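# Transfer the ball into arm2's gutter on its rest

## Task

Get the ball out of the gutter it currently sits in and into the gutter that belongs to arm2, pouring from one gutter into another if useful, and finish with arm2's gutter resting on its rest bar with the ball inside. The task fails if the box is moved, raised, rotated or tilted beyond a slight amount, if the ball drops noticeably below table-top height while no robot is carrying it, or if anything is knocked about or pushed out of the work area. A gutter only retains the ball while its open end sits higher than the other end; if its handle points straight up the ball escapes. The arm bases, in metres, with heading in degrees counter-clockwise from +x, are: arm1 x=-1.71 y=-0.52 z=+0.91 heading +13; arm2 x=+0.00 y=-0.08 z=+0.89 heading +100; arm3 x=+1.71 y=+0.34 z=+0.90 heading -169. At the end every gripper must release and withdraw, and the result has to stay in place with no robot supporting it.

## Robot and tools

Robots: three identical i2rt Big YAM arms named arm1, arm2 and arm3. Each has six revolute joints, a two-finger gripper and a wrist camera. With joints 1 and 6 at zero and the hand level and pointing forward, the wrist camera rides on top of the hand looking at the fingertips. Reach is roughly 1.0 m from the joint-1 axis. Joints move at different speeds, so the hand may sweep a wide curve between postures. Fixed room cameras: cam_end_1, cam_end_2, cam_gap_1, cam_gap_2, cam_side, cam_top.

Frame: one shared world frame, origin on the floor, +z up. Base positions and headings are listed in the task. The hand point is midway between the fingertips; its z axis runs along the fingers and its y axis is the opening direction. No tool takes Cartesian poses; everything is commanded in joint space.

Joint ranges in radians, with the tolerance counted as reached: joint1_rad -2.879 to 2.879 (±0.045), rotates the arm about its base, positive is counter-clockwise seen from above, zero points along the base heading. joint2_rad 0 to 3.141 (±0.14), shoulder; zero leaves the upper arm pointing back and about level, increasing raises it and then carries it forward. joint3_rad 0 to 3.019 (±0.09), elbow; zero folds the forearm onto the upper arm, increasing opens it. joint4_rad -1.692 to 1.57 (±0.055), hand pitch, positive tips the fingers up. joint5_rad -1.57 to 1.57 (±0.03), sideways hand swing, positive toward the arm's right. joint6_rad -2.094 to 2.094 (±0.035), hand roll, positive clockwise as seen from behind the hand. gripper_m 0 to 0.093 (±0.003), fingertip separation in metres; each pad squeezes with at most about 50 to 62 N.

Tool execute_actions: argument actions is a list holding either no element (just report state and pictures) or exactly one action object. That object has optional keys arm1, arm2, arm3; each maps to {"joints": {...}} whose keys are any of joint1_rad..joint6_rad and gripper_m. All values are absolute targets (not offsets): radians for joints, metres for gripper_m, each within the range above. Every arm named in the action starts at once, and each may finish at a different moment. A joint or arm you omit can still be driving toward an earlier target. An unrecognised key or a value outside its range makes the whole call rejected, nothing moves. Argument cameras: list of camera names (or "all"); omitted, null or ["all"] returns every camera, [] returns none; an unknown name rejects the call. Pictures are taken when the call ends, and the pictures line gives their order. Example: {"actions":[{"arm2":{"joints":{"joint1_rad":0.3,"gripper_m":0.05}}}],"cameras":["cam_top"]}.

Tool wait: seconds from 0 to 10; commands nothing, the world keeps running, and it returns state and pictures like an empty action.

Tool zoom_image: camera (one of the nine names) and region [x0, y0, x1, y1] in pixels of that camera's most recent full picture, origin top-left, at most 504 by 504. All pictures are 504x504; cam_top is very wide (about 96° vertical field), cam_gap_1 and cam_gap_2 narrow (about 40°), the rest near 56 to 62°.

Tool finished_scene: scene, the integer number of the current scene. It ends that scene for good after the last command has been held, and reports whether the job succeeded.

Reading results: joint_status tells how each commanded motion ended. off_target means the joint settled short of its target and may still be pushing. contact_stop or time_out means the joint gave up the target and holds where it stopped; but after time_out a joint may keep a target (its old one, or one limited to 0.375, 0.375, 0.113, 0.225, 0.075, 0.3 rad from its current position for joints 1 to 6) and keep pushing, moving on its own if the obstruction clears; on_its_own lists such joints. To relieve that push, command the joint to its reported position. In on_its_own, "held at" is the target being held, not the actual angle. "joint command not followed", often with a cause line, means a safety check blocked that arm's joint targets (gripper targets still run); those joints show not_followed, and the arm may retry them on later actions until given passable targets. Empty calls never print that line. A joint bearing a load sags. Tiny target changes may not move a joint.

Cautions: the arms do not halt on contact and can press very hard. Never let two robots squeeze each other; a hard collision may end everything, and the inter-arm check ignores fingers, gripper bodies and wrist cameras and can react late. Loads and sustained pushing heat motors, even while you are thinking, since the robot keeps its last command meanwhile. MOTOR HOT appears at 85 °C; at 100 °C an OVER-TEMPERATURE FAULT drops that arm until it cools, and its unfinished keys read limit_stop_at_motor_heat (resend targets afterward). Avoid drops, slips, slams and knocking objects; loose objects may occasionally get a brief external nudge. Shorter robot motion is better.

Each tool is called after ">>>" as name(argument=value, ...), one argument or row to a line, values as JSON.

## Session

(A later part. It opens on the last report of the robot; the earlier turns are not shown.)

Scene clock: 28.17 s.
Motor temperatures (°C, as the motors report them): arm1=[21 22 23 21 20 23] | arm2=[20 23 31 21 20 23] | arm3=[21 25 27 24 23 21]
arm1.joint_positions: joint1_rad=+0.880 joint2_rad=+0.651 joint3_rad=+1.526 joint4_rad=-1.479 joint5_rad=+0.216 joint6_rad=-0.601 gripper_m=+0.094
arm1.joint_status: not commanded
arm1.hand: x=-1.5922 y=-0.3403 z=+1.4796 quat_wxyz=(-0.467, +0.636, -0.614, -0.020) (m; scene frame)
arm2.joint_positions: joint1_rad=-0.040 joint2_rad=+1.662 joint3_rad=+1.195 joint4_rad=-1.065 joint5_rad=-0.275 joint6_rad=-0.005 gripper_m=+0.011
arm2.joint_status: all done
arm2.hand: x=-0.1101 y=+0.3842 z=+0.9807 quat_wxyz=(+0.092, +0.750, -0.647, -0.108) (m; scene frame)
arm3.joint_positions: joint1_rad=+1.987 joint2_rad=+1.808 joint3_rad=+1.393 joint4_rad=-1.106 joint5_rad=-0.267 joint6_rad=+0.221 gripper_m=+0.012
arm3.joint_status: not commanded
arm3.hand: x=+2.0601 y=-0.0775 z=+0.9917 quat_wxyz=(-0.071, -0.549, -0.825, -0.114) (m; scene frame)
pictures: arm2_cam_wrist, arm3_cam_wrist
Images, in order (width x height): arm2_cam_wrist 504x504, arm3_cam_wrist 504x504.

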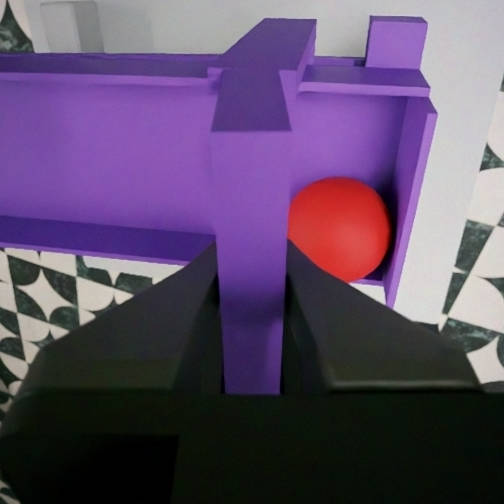

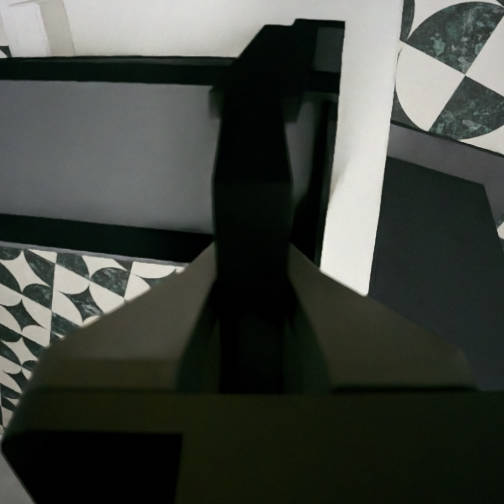

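>>> execute_actions(
  actions=[
    {"arm2":{"joints":{"joint2_rad":1.705,"joint5_rad":-0.225}},"arm3":{"joints":{"joint2_rad":1.85,"joint4_rad":-1.07}}},
  ],
  cameras=["arm2_cam_wrist"],
)

Scene clock: 29.47 s.
Motor temperatures (°C, as the motors report them): arm1=[21 22 23 21 20 23] | arm2=[20 23 31 21 20 23] | arm3=[21 25 27 24 23 21]
arm1.joint_positions: joint1_rad=+0.880 joint2_rad=+0.651 joint3_rad=+1.526 joint4_rad=-1.479 joint5_rad=+0.216 joint6_rad=-0.601 gripper_m=+0.094
arm1.joint_status: not commanded
arm1.hand: x=-1.5922 y=-0.3403 z=+1.4796 quat_wxyz=(-0.467, +0.636, -0.614, -0.020) (m; scene frame)
arm2.joint_positions: joint1_rad=-0.040 joint2_rad=+1.718 joint3_rad=+1.195 joint4_rad=-1.065 joint5_rad=-0.222 joint6_rad=-0.005 gripper_m=+0.011
arm2.joint_status: all done
arm2.hand: x=-0.1012 y=+0.3825 z=+0.9531 quat_wxyz=(+0.091, +0.750, -0.651, -0.070) (m; scene frame)
arm3.joint_positions: joint1_rad=+1.987 joint2_rad=+1.867 joint3_rad=+1.393 joint4_rad=-1.085 joint5_rad=-0.267 joint6_rad=+0.221 gripper_m=+0.012
arm3.joint_status: all done
arm3.hand: x=+2.0611 y=-0.0789 z=+0.9616 quat_wxyz=(-0.054, -0.551, -0.824, -0.121) (m; scene frame)
pictures: arm2_cam_wrist
Images, in order (width x height): arm2_cam_wrist 504x504.

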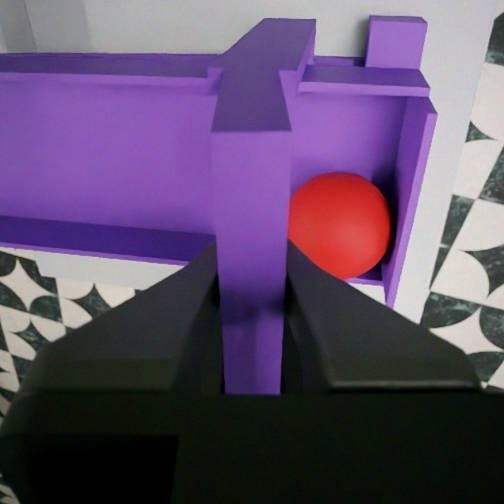

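>>> execute_actions(
  actions=[
    {"arm2":{"joints":{"gripper_m":0.06}},"arm3":{"joints":{"gripper_m":0.06}}},
  ],
  cameras=[],
)

>>> execute_actions(
  actions=[
    {"arm2":{"joints":{"joint2_rad":1.25}},"arm3":{"joints":{"joint2_rad":1.45}}},
  ],
  cameras=["arm2_cam_wrist","arm3_cam_wrist"],
)

Scene clock: 30.50 s.
Motor temperatures (°C, as the motors report them): arm1=[21 22 23 21 20 23] | arm2=[20 23 31 21 20 23] | arm3=[21 25 27 24 23 21]
arm1.joint_positions: joint1_rad=+0.880 joint2_rad=+0.651 joint3_rad=+1.526 joint4_rad=-1.479 joint5_rad=+0.216 joint6_rad=-0.601 gripper_m=+0.094
arm1.joint_status: not commanded
arm1.hand: x=-1.5922 y=-0.3403 z=+1.4796 quat_wxyz=(-0.467, +0.636, -0.614, -0.020) (m; scene frame)
arm2.joint_positions: joint1_rad=-0.040 joint2_rad=+1.718 joint3_rad=+1.195 joint4_rad=-1.065 joint5_rad=-0.223 joint6_rad=-0.005 gripper_m=+0.060
arm2.joint_status: all done
arm2.hand: x=-0.1012 y=+0.3824 z=+0.9531 quat_wxyz=(+0.091, +0.750, -0.651, -0.070) (m; scene frame)
arm3.joint_positions: joint1_rad=+1.987 joint2_rad=+1.866 joint3_rad=+1.393 joint4_rad=-1.085 joint5_rad=-0.268 joint6_rad=+0.221 gripper_m=+0.060
arm3.joint_status: all done
arm3.hand: x=+2.0612 y=-0.0788 z=+0.9619 quat_wxyz=(-0.054, -0.551, -0.824, -0.121) (m; scene frame)
pictures: none
No camera images: the call's "cameras" was empty. Leave "cameras" out to get every camera's image.

Scene clock: 31.93 s.
Motor temperatures (°C, as the motors report them): arm1=[21 22 23 21 20 23] | arm2=[20 23 31 21 20 23] | arm3=[21 25 27 24 23 21]
arm1.joint_positions: joint1_rad=+0.880 joint2_rad=+0.651 joint3_rad=+1.526 joint4_rad=-1.479 joint5_rad=+0.216 joint6_rad=-0.601 gripper_m=+0.094
arm1.joint_status: not commanded
arm1.hand: x=-1.5922 y=-0.3403 z=+1.4796 quat_wxyz=(-0.467, +0.636, -0.614, -0.020) (m; scene frame)
arm2.joint_positions: joint1_rad=-0.040 joint2_rad=+1.246 joint3_rad=+1.195 joint4_rad=-1.065 joint5_rad=-0.224 joint6_rad=-0.005 gripper_m=+0.060
arm2.joint_status: all done
arm2.hand: x=-0.0975 y=+0.3639 z=+1.1652 quat_wxyz=(-0.065, +0.747, -0.615, -0.243) (m; scene frame)
arm3.joint_positions: joint1_rad=+1.987 joint2_rad=+1.456 joint3_rad=+1.397 joint4_rad=-1.085 joint5_rad=-0.268 joint6_rad=+0.221 gripper_m=+0.060
arm3.joint_status: all done
arm3.hand: x=+2.0535 y=-0.0672 z=+1.1765 quat_wxyz=(-0.243, -0.516, -0.820, -0.045) (m; scene frame)
pictures: arm2_cam_wrist, arm3_cam_wrist
Images, in order (width x height): arm2_cam_wrist 504x504, arm3_cam_wrist 504x504.

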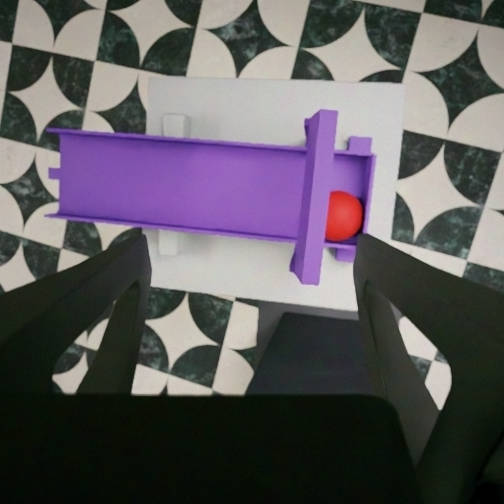

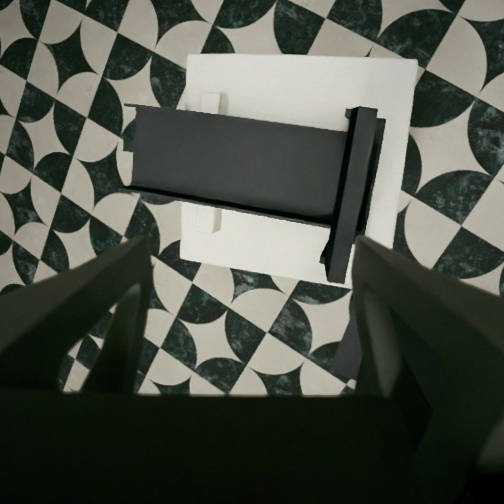

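>>> finished_scene(
  scene=2,
)

The scene is finished: the task was done.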